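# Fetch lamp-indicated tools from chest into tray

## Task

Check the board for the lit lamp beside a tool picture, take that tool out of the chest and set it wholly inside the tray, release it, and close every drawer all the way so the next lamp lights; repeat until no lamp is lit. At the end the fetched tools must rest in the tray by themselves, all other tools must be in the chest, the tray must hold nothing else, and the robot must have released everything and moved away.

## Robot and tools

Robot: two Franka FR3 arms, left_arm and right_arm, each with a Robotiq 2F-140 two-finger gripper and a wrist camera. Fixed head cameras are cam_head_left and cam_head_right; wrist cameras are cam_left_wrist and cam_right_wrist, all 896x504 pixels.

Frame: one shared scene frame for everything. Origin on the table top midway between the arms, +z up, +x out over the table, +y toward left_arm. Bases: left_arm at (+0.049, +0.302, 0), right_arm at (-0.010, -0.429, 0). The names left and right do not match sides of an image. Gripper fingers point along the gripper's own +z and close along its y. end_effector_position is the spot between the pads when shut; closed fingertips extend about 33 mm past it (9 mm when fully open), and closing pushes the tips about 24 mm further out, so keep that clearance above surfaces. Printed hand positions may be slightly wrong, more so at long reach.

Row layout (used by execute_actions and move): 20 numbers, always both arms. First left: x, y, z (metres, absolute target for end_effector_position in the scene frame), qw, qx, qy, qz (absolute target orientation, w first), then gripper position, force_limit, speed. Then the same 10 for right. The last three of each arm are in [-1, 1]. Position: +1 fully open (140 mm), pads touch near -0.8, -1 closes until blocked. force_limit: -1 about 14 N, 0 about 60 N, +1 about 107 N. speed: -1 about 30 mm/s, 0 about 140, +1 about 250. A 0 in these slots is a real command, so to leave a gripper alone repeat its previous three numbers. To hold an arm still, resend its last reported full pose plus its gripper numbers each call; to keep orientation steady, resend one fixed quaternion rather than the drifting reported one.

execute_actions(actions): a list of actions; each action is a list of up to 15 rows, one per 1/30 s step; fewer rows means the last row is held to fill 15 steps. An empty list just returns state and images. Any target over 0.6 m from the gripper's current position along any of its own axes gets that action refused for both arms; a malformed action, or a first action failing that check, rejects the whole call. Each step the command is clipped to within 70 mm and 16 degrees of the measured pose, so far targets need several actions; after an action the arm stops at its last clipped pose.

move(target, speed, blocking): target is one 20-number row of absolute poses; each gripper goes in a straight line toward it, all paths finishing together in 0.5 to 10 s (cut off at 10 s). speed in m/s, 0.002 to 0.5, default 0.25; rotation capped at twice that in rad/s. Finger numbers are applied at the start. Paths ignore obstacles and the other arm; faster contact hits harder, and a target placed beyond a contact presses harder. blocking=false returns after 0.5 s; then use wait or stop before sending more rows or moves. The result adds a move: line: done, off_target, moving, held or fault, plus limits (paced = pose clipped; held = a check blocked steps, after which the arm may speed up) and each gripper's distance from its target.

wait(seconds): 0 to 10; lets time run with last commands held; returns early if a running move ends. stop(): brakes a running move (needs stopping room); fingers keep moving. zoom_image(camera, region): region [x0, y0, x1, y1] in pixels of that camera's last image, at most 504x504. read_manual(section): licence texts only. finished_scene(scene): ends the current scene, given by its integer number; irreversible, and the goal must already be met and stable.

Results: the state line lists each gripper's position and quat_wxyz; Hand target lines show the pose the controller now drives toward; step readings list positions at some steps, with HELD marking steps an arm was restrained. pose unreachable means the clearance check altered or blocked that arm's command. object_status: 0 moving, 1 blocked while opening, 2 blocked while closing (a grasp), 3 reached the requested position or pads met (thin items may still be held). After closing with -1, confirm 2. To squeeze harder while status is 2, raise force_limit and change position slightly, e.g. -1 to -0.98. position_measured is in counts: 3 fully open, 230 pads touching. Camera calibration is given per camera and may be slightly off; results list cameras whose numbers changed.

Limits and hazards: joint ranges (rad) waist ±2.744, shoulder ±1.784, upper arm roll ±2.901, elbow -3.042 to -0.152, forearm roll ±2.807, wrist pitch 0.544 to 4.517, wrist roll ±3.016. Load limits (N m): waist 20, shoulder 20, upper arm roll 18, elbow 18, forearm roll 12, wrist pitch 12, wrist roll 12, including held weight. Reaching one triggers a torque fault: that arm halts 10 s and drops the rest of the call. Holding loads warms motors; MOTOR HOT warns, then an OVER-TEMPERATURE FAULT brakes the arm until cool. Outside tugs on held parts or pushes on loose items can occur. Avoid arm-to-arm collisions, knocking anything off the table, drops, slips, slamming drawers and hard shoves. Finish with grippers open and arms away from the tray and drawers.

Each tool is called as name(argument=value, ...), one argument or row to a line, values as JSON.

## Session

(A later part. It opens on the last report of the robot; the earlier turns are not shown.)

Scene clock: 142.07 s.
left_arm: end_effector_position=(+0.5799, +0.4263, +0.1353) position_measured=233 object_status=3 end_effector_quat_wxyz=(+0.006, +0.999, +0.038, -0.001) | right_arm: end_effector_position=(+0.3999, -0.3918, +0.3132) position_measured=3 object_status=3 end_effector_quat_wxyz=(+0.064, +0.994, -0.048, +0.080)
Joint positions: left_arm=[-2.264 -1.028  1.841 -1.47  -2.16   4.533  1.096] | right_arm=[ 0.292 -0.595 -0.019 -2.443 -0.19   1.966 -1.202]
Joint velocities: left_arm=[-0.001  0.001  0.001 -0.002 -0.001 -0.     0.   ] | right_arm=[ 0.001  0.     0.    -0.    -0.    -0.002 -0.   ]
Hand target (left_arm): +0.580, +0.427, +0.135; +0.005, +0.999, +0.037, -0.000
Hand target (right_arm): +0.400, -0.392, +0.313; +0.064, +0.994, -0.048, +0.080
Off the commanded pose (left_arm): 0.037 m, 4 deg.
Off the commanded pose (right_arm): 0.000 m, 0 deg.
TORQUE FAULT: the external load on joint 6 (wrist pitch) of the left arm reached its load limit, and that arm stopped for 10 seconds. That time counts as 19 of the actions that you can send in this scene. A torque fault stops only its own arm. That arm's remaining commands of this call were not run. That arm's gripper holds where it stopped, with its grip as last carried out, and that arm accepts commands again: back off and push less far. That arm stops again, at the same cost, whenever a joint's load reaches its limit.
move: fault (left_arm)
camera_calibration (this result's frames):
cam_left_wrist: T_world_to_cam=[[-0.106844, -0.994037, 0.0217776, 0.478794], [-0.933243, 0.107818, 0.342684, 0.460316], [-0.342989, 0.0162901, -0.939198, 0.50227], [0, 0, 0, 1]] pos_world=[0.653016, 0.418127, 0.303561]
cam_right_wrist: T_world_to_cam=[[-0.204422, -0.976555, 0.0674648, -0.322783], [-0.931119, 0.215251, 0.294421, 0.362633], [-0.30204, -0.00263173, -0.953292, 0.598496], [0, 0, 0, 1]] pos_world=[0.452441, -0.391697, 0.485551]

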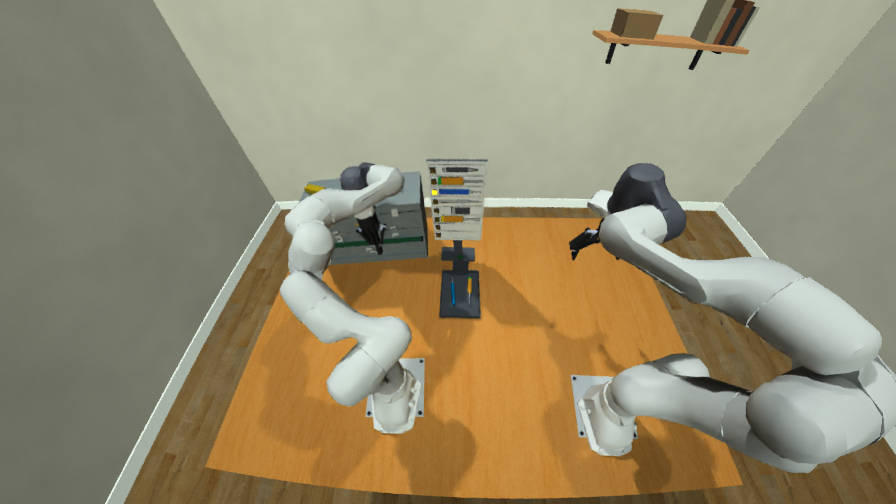

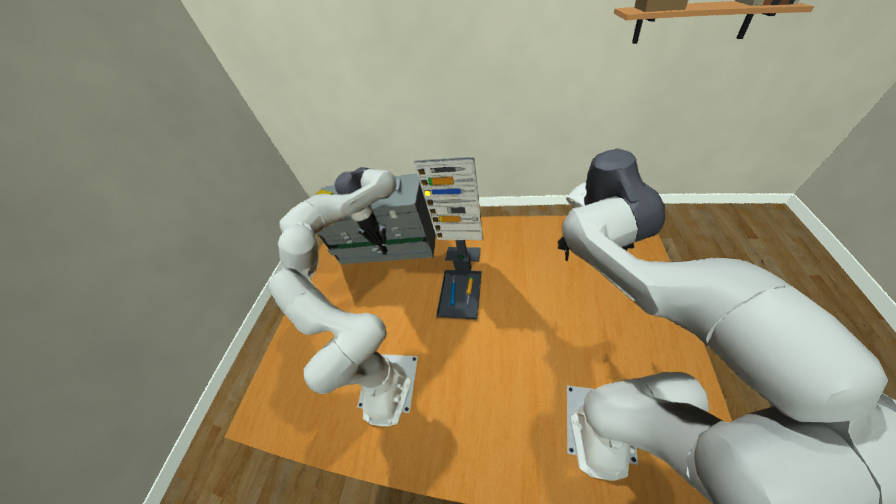

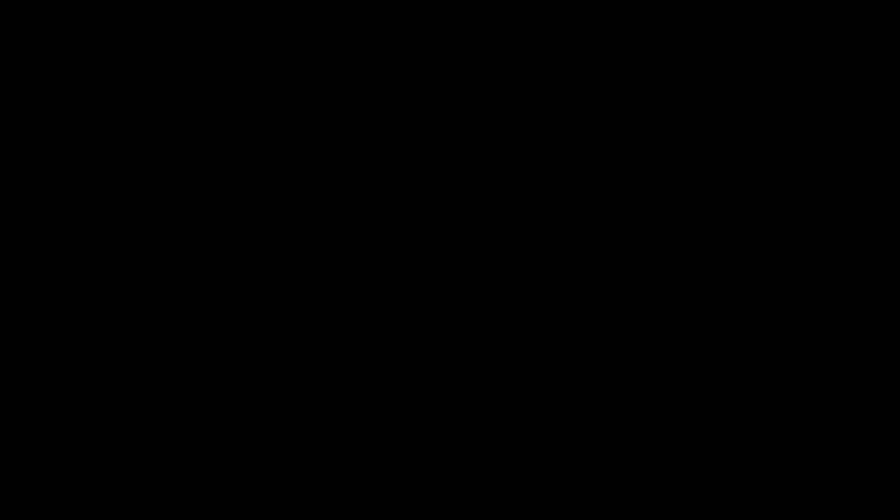

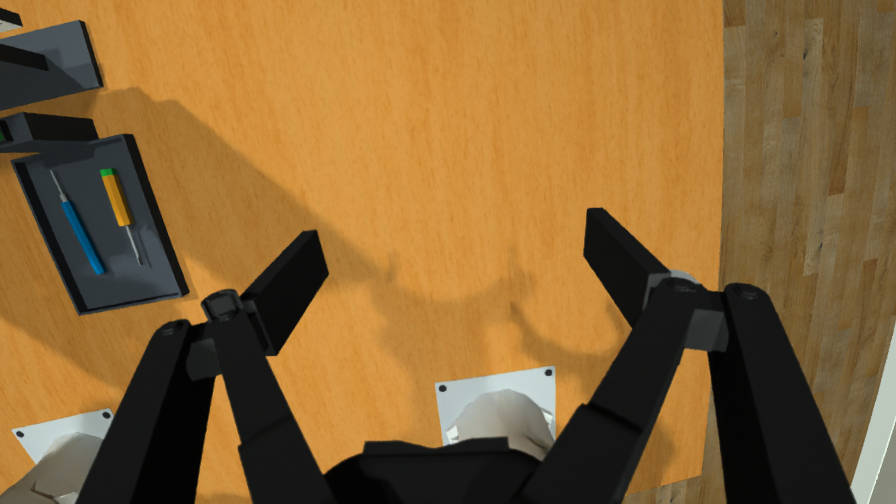

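Gripper body hit the chest. Use the tilted recipe.

move(
  target=[0.5,0.52,0.27,0,0.804,0.595,0,-1,0,0,0.4,-0.392,0.313,0.064,0.994,-0.048,0.08,1,0,0],
)

move(
  target=[0.4,0.466,0.17,-0.016,0.923,0.038,0.383,-1,0,0,0.4,-0.392,0.313,0.064,0.994,-0.048,0.08,1,0,0],
)

move(
  target=[0.55,0.432,0.15,-0.016,0.923,0.038,0.383,-1,0,0,0.4,-0.392,0.313,0.064,0.994,-0.048,0.08,1,0,0],
)

move(
  target=[0.61,0.436,0.15,-0.016,0.923,0.038,0.383,-1,0,0,0.4,-0.392,0.313,0.064,0.994,-0.048,0.08,1,0,0],
  speed=0.08,
)

move(
  target=[0.5,0.435,0.2,-0.016,0.923,0.038,0.383,-0.1,0,0,0.4,-0.392,0.313,0.064,0.994,-0.048,0.08,1,0,0],
)

zoom_image(
  camera="cam_head_left",
  region=[400,140,520,260],
)

Scene clock: 145.53 s.
left_arm: end_effector_position=(+0.5011, +0.5221, +0.2684) position_measured=233 object_status=3 end_effector_quat_wxyz=(+0.002, +0.801, +0.599, -0.002) | right_arm: end_effector_position=(+0.3999, -0.3918, +0.3132) position_measured=3 object_status=3 end_effector_quat_wxyz=(+0.064, +0.994, -0.048, +0.080)
Joint positions: left_arm=[-2.181 -0.512  2.292 -1.413 -2.763  4.53   0.455] | right_arm=[ 0.292 -0.595 -0.019 -2.443 -0.19   1.966 -1.202]
Joint velocities: left_arm=[-0.054  0.016  0.087  0.015 -0.053 -0.001  0.021] | right_arm=[-0.001 -0.002 -0.001  0.    -0.    -0.002 -0.   ]
Hand target (left_arm): +0.501, +0.520, +0.270; +0.004, +0.803, +0.596, -0.003
Hand target (right_arm): +0.400, -0.392, +0.313; +0.064, +0.994, -0.048, +0.080
Off the commanded pose (left_arm): 0.003 m, 1 deg.
Off the commanded pose (right_arm): 0.000 m, 0 deg.
joint sent to its limit (left arm) — the command would take joint 6 (wrist pitch) past its upper limit, so that joint was sent only as far as its limit.
move: done
camera_calibration (this result's frames):
cam_left_wrist: T_world_to_cam=[[0.892286, -0.451338, 0.010928, -0.218471], [-0.426679, -0.835131, 0.347132, 0.568181], [-0.147547, -0.314403, -0.937753, 0.672955], [0, 0, 0, 1]] pos_world=[0.536662, 0.587481, 0.436219]
cam_right_wrist: T_world_to_cam=[[-0.204422, -0.976555, 0.0674648, -0.322783], [-0.931119, 0.215251, 0.294421, 0.362633], [-0.30204, -0.00263177, -0.953292, 0.598496], [0, 0, 0, 1]] pos_world=[0.452441, -0.391697, 0.485551]

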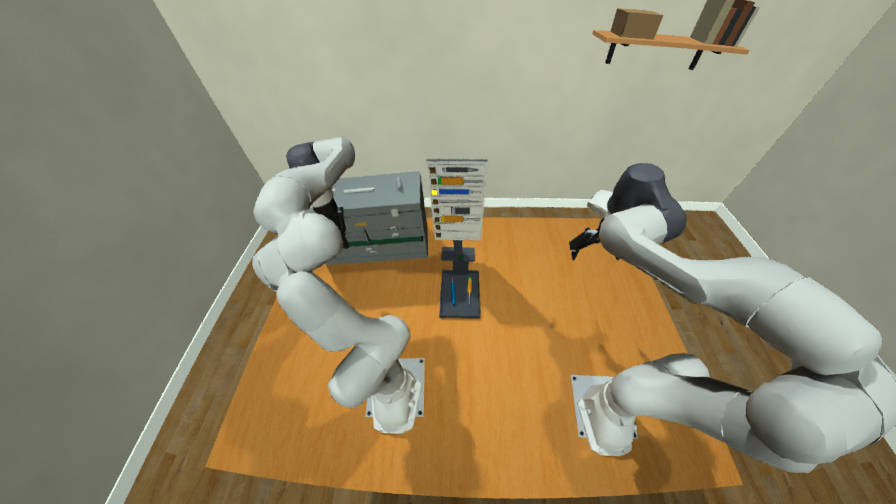

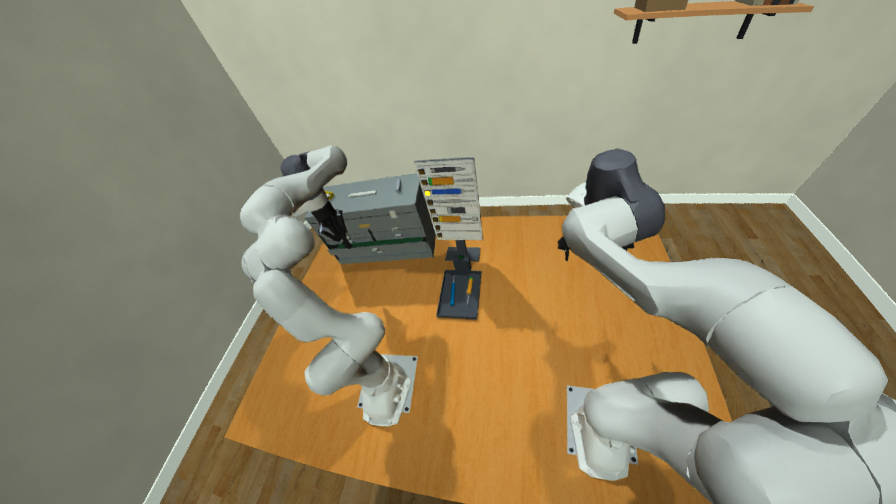

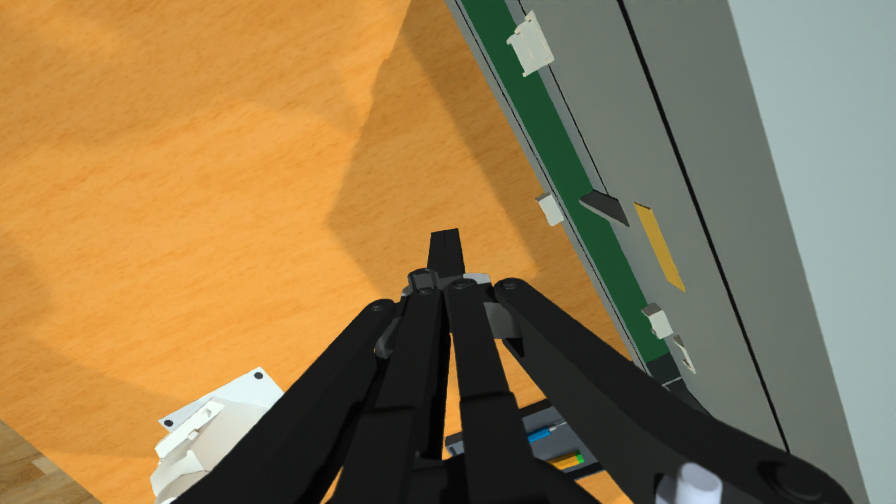

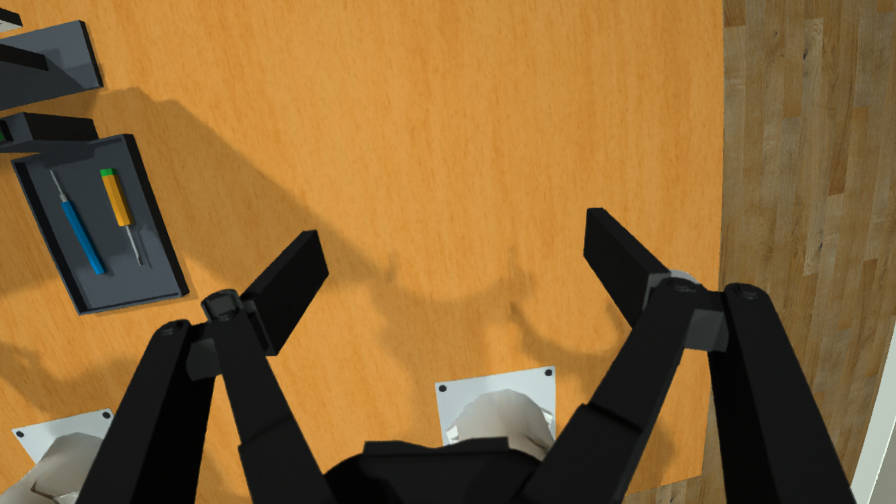

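Scene clock: 149.03 s.
left_arm: end_effector_position=(+0.4023, +0.4696, +0.1748) position_measured=233 object_status=3 end_effector_quat_wxyz=(-0.020, +0.919, +0.043, +0.392) | right_arm: end_effector_position=(+0.3999, -0.3918, +0.3132) position_measured=3 object_status=3 end_effector_quat_wxyz=(+0.064, +0.994, -0.048, +0.080)
Joint positions: left_arm=[-0.287 -0.913  0.619 -2.999 -1.972  3.429  0.832] | right_arm=[ 0.292 -0.595 -0.019 -2.443 -0.19   1.966 -1.202]
Joint velocities: left_arm=[ 0.    -0.003  0.003 -0.003  0.017 -0.009  0.002] | right_arm=[-0.001 -0.001 -0.    -0.    -0.002  0.     0.001]
Hand target (left_arm): +0.403, +0.470, +0.175; -0.021, +0.918, +0.038, +0.394
Hand target (right_arm): +0.400, -0.392, +0.313; +0.064, +0.994, -0.048, +0.080
Off the commanded pose (left_arm): 0.006 m, 1 deg.
Off the commanded pose (right_arm): 0.000 m, 0 deg.
move: off_target (left_arm)
camera_calibration (this result's frames):
cam_left_wrist: T_world_to_cam=[[-0.0397589, -0.991078, -0.127216, 0.499591], [-0.898407, 0.0911845, -0.429593, 0.405245], [0.43736, 0.0972118, -0.894017, 0.117888], [0, 0, 0, 1]] pos_world=[0.332378, 0.446721, 0.343041]
cam_right_wrist: T_world_to_cam=[[-0.204422, -0.976555, 0.0674649, -0.322783], [-0.931119, 0.215251, 0.294421, 0.362633], [-0.30204, -0.00263176, -0.953291, 0.598496], [0, 0, 0, 1]] pos_world=[0.452441, -0.391698, 0.485551]

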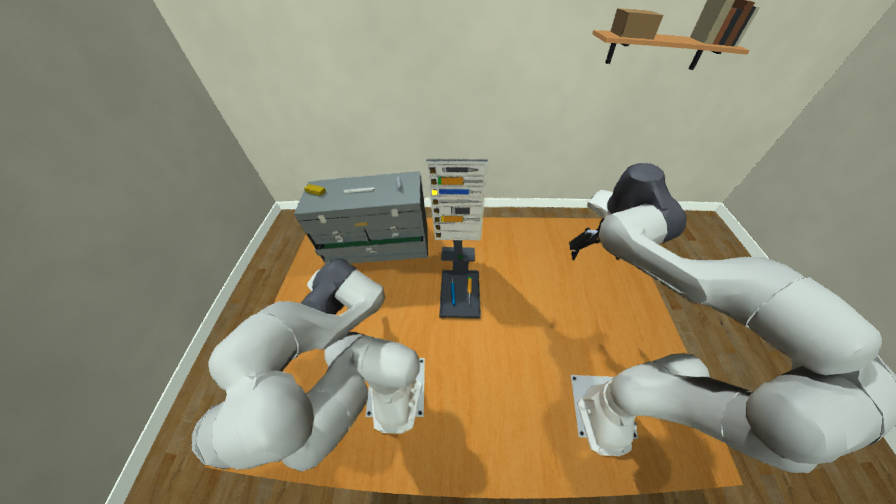

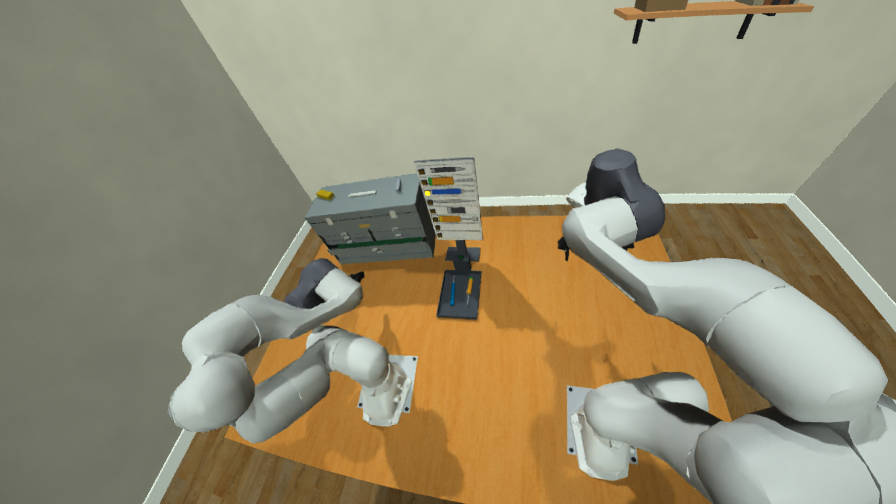

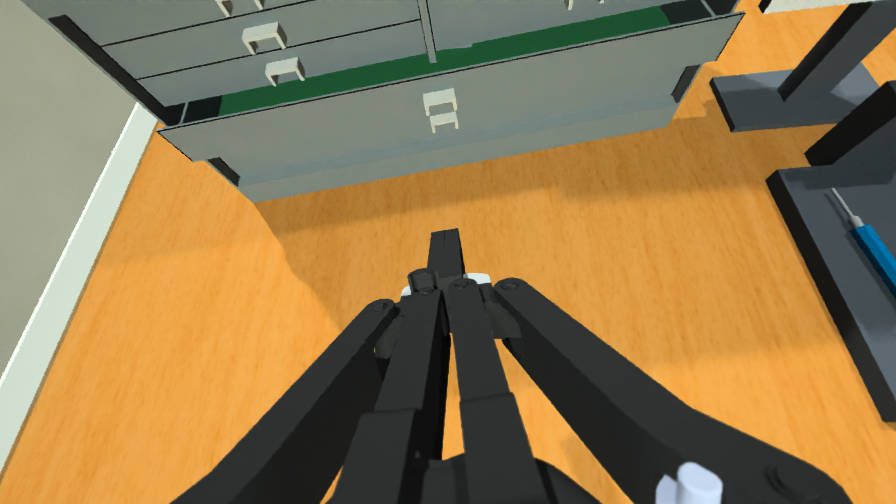

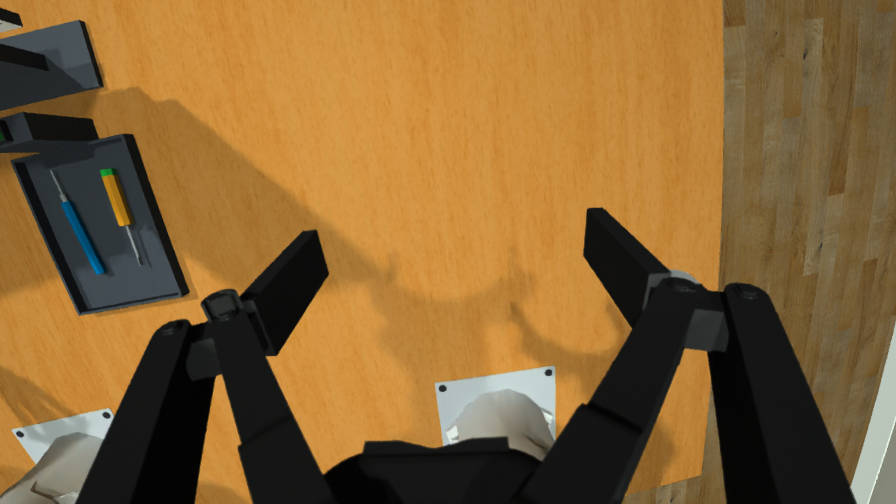

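Scene clock: 150.90 s.
left_arm: end_effector_position=(+0.5484, +0.4320, +0.1532) position_measured=233 object_status=3 end_effector_quat_wxyz=(-0.013, +0.923, +0.046, +0.381) | right_arm: end_effector_position=(+0.3999, -0.3918, +0.3132) position_measured=3 object_status=3 end_effector_quat_wxyz=(+0.064, +0.994, -0.048, +0.080)
Joint positions: left_arm=[-0.093 -0.205  0.215 -2.605 -2.43   3.086  0.943] | right_arm=[ 0.292 -0.595 -0.019 -2.443 -0.19   1.966 -1.202]
Joint velocities: left_arm=[ 0.061  0.001 -0.059  0.001 -0.039 -0.011  0.068] | right_arm=[-0.001  0.    -0.     0.    -0.001 -0.001 -0.   ]
Hand target (left_arm): +0.549, +0.431, +0.152; -0.016, +0.923, +0.038, +0.382
Hand target (right_arm): +0.400, -0.392, +0.313; +0.064, +0.994, -0.048, +0.080
Off the commanded pose (left_arm): 0.004 m, 1 deg.
Off the commanded pose (right_arm): 0.000 m, 0 deg.
move: off_target (left_arm)
camera_calibration (this result's frames):
cam_left_wrist: T_world_to_cam=[[-0.0407748, -0.992991, -0.110935, 0.464341], [-0.908202, 0.0831194, -0.410195, 0.536442], [0.41654, 0.084026, -0.905226, 0.0571716], [0, 0, 0, 1]] pos_world=[0.482317, 0.411693, 0.323311]
cam_right_wrist: T_world_to_cam=[[-0.204422, -0.976555, 0.0674649, -0.322783], [-0.931119, 0.215251, 0.294421, 0.362633], [-0.30204, -0.00263183, -0.953292, 0.598496], [0, 0, 0, 1]] pos_world=[0.452441, -0.391697, 0.485551]

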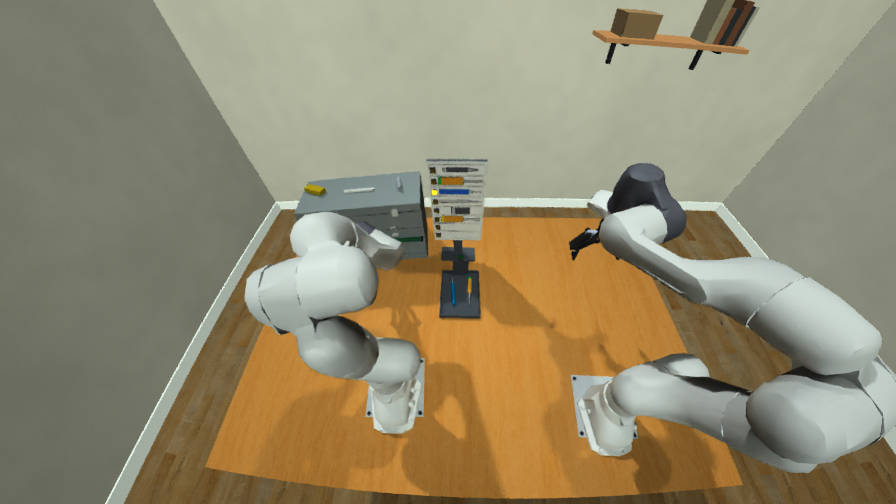

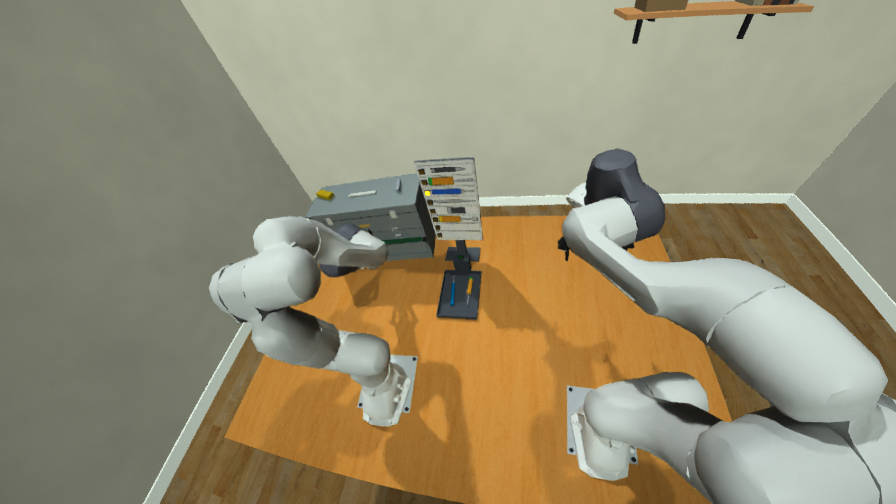

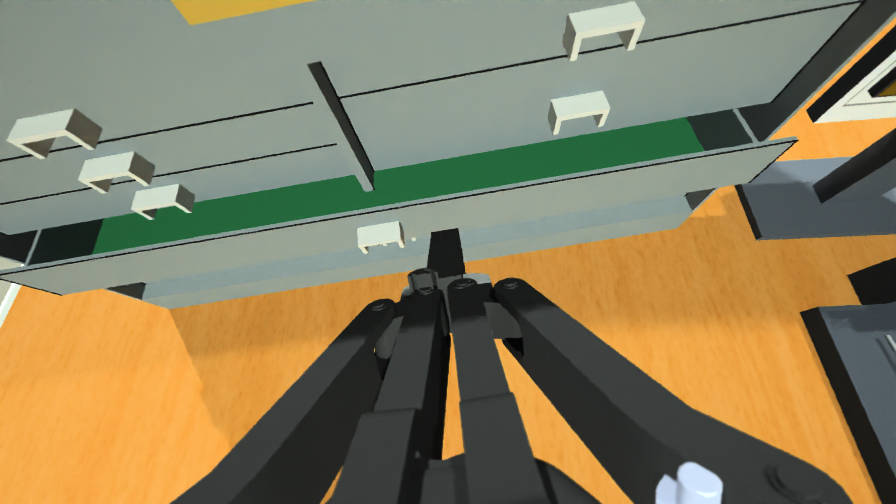

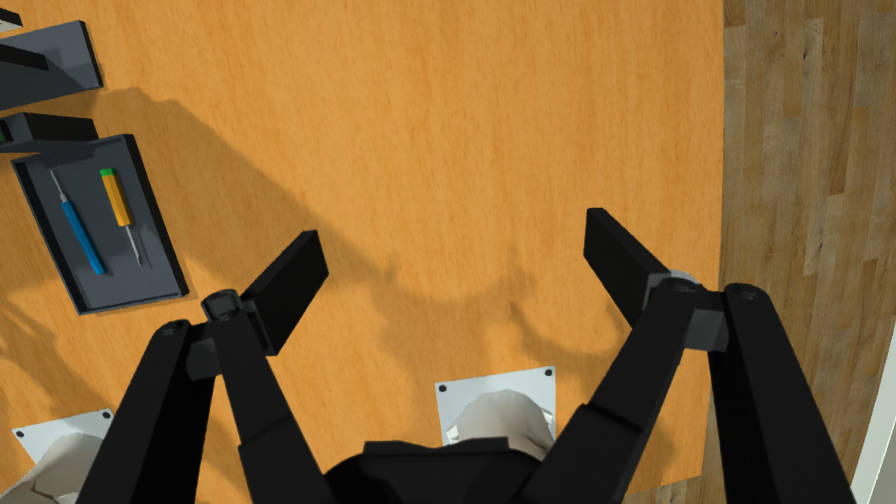

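Scene clock: 152.00 s.
left_arm: end_effector_position=(+0.6007, +0.4389, +0.1469) position_measured=233 object_status=3 end_effector_quat_wxyz=(-0.024, +0.926, +0.037, +0.375) | right_arm: end_effector_position=(+0.3999, -0.3918, +0.3132) position_measured=3 object_status=3 end_effector_quat_wxyz=(+0.064, +0.994, -0.048, +0.080)
Joint positions: left_arm=[-0.119 -0.037  0.215 -2.443 -2.397  3.093  0.894] | right_arm=[ 0.292 -0.595 -0.019 -2.443 -0.19   1.966 -1.202]
Joint velocities: left_arm=[-0.007  0.002 -0.     0.004  0.023  0.01  -0.046] | right_arm=[-0.     0.001  0.    -0.    -0.001 -0.     0.   ]
Hand target (left_arm): +0.610, +0.436, +0.151; -0.017, +0.923, +0.038, +0.384
Hand target (right_arm): +0.400, -0.392, +0.313; +0.064, +0.994, -0.048, +0.080
Off the commanded pose (left_arm): 0.010 m, 1 deg.
Off the commanded pose (right_arm): 0.000 m, 0 deg.
move: off_target (left_arm)
camera_calibration (this result's frames):
cam_left_wrist: T_world_to_cam=[[-0.0508263, -0.989457, -0.135619, 0.480707], [-0.912776, 0.101129, -0.395743, 0.573581], [0.405285, 0.103676, -0.908292, 0.0276595], [0, 0, 0, 1]] pos_world=[0.536773, 0.414766, 0.317306]
cam_right_wrist: T_world_to_cam=[[-0.204422, -0.976555, 0.0674648, -0.322783], [-0.931119, 0.215251, 0.294421, 0.362633], [-0.30204, -0.00263166, -0.953292, 0.598496], [0, 0, 0, 1]] pos_world=[0.452441, -0.391697, 0.485551]

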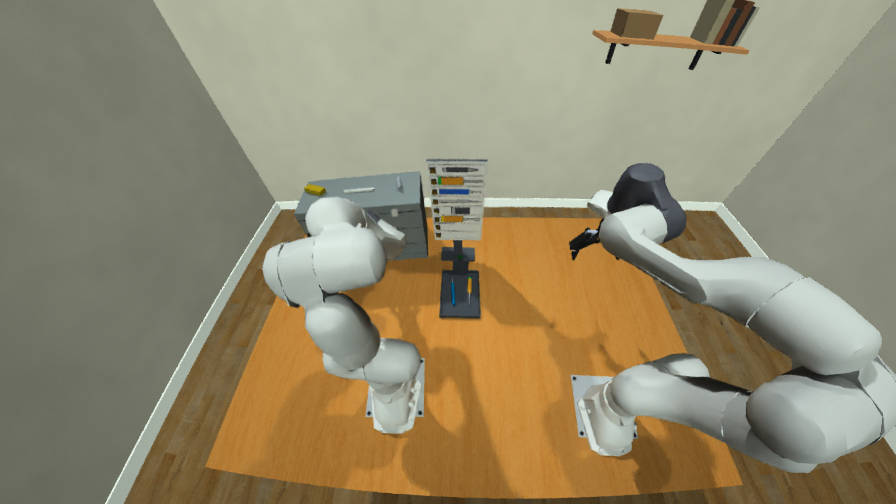

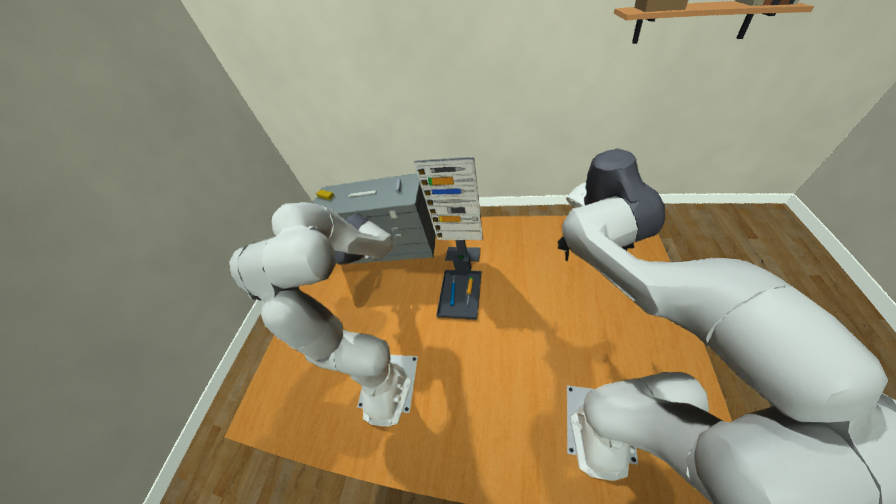

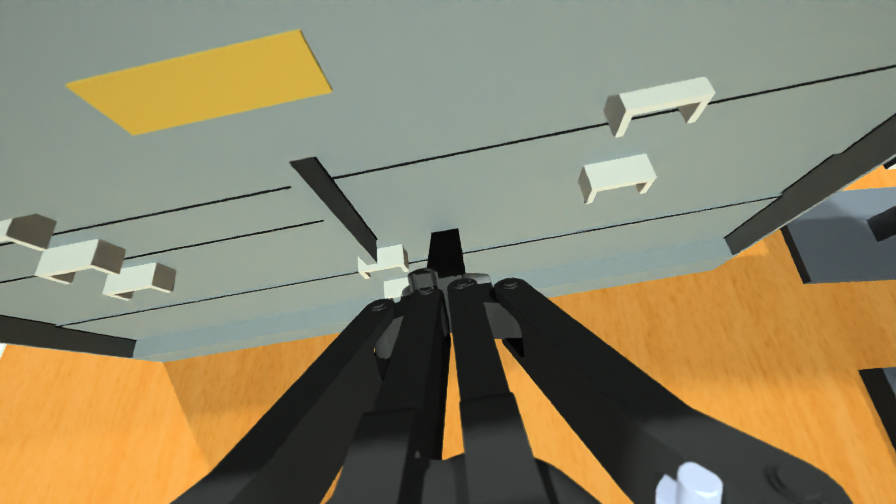

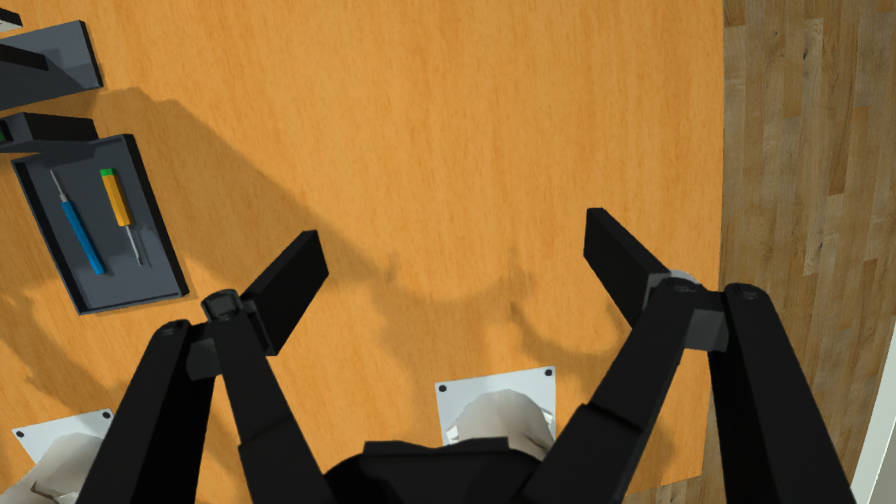

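Scene clock: 153.30 s.
left_arm: end_effector_position=(+0.5001, +0.4346, +0.1969) position_measured=141 object_status=3 end_effector_quat_wxyz=(-0.014, +0.923, +0.037, +0.384) | right_arm: end_effector_position=(+0.3999, -0.3918, +0.3132) position_measured=3 object_status=3 end_effector_quat_wxyz=(+0.064, +0.994, -0.048, +0.080)
Joint positions: left_arm=[-0.311 -0.497  0.411 -2.729 -2.222  3.276  0.815] | right_arm=[ 0.292 -0.595 -0.019 -2.443 -0.19   1.966 -1.202]
Joint velocities: left_arm=[-0.018 -0.002  0.019  0.005  0.     0.02  -0.   ] | right_arm=[ 0.002 -0.001 -0.002 -0.    -0.    -0.001  0.001]
Hand target (left_arm): +0.500, +0.436, +0.198; -0.015, +0.923, +0.038, +0.383
Hand target (right_arm): +0.400, -0.392, +0.313; +0.064, +0.994, -0.048, +0.080
Off the commanded pose (left_arm): 0.003 m, 0 deg.
Off the commanded pose (right_arm): 0.000 m, 0 deg.
move: done
camera_calibration (this result's frames):
cam_left_wrist: T_world_to_cam=[[-0.05592, -0.991279, -0.119323, 0.478256], [-0.904708, 0.100861, -0.413922, 0.501585], [0.422347, 0.0848058, -0.902458, 0.112883], [0, 0, 0, 1]] pos_world=[0.432856, 0.413921, 0.366557]
cam_right_wrist: T_world_to_cam=[[-0.204422, -0.976555, 0.0674648, -0.322783], [-0.931119, 0.215251, 0.294421, 0.362633], [-0.30204, -0.00263176, -0.953292, 0.598496], [0, 0, 0, 1]] pos_world=[0.452441, -0.391697, 0.485551]

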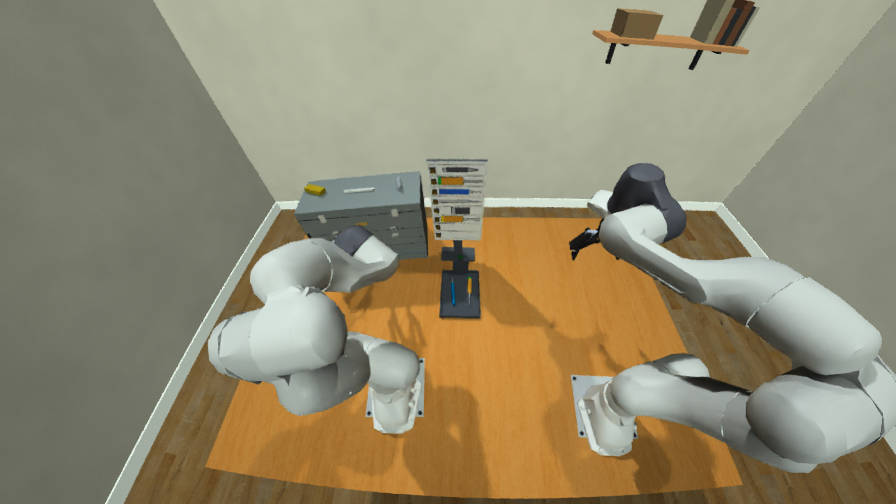

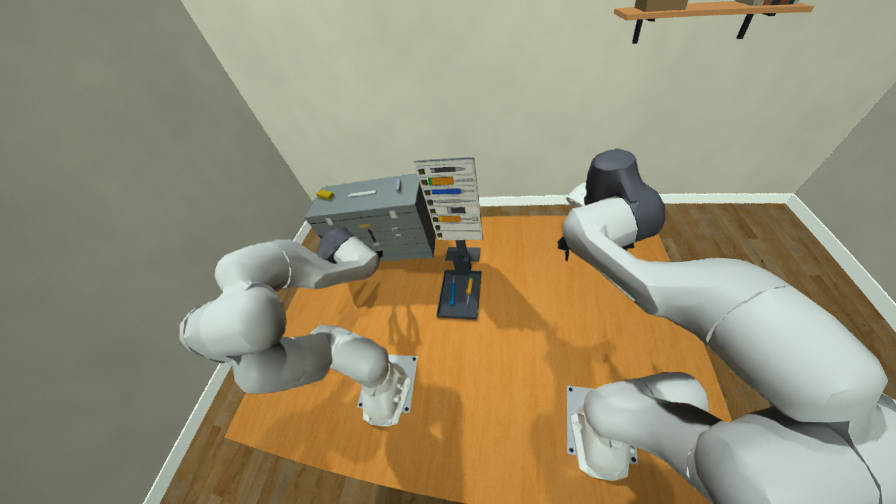

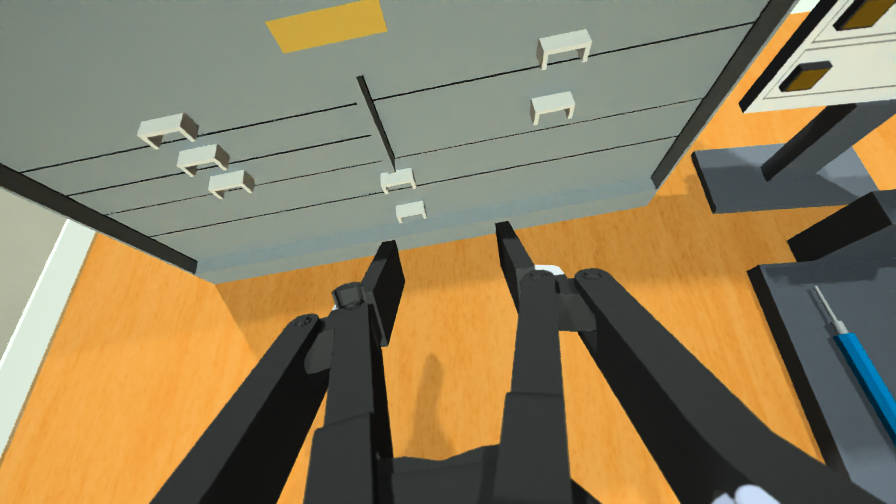

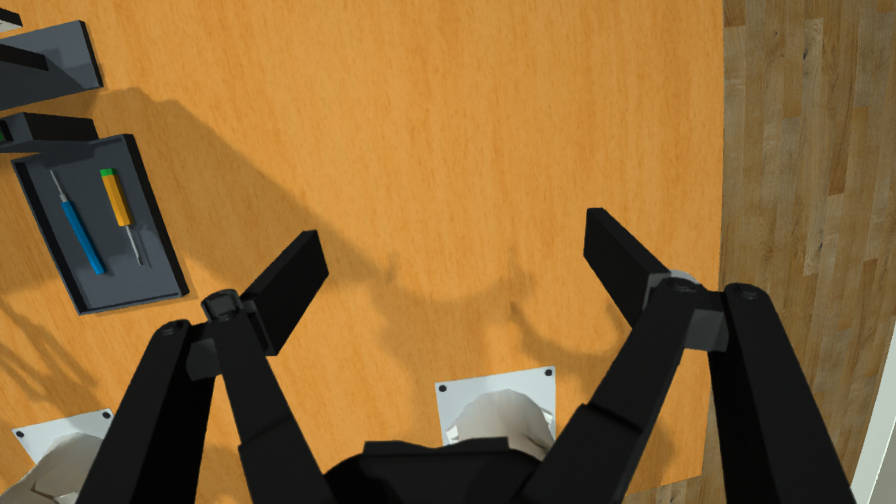

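Region (400, 140, 520, 260) of cam_head_left's 896x504 image, scaled by 4.200, with more detail than that image has.

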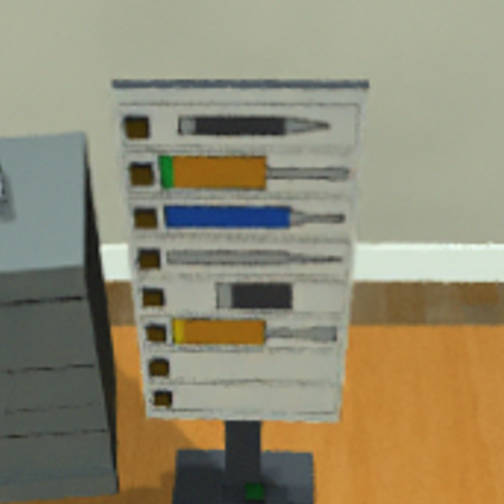

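No lamps lit.

finished_scene(
  scene=1,
)

The scene is finished: the task was done.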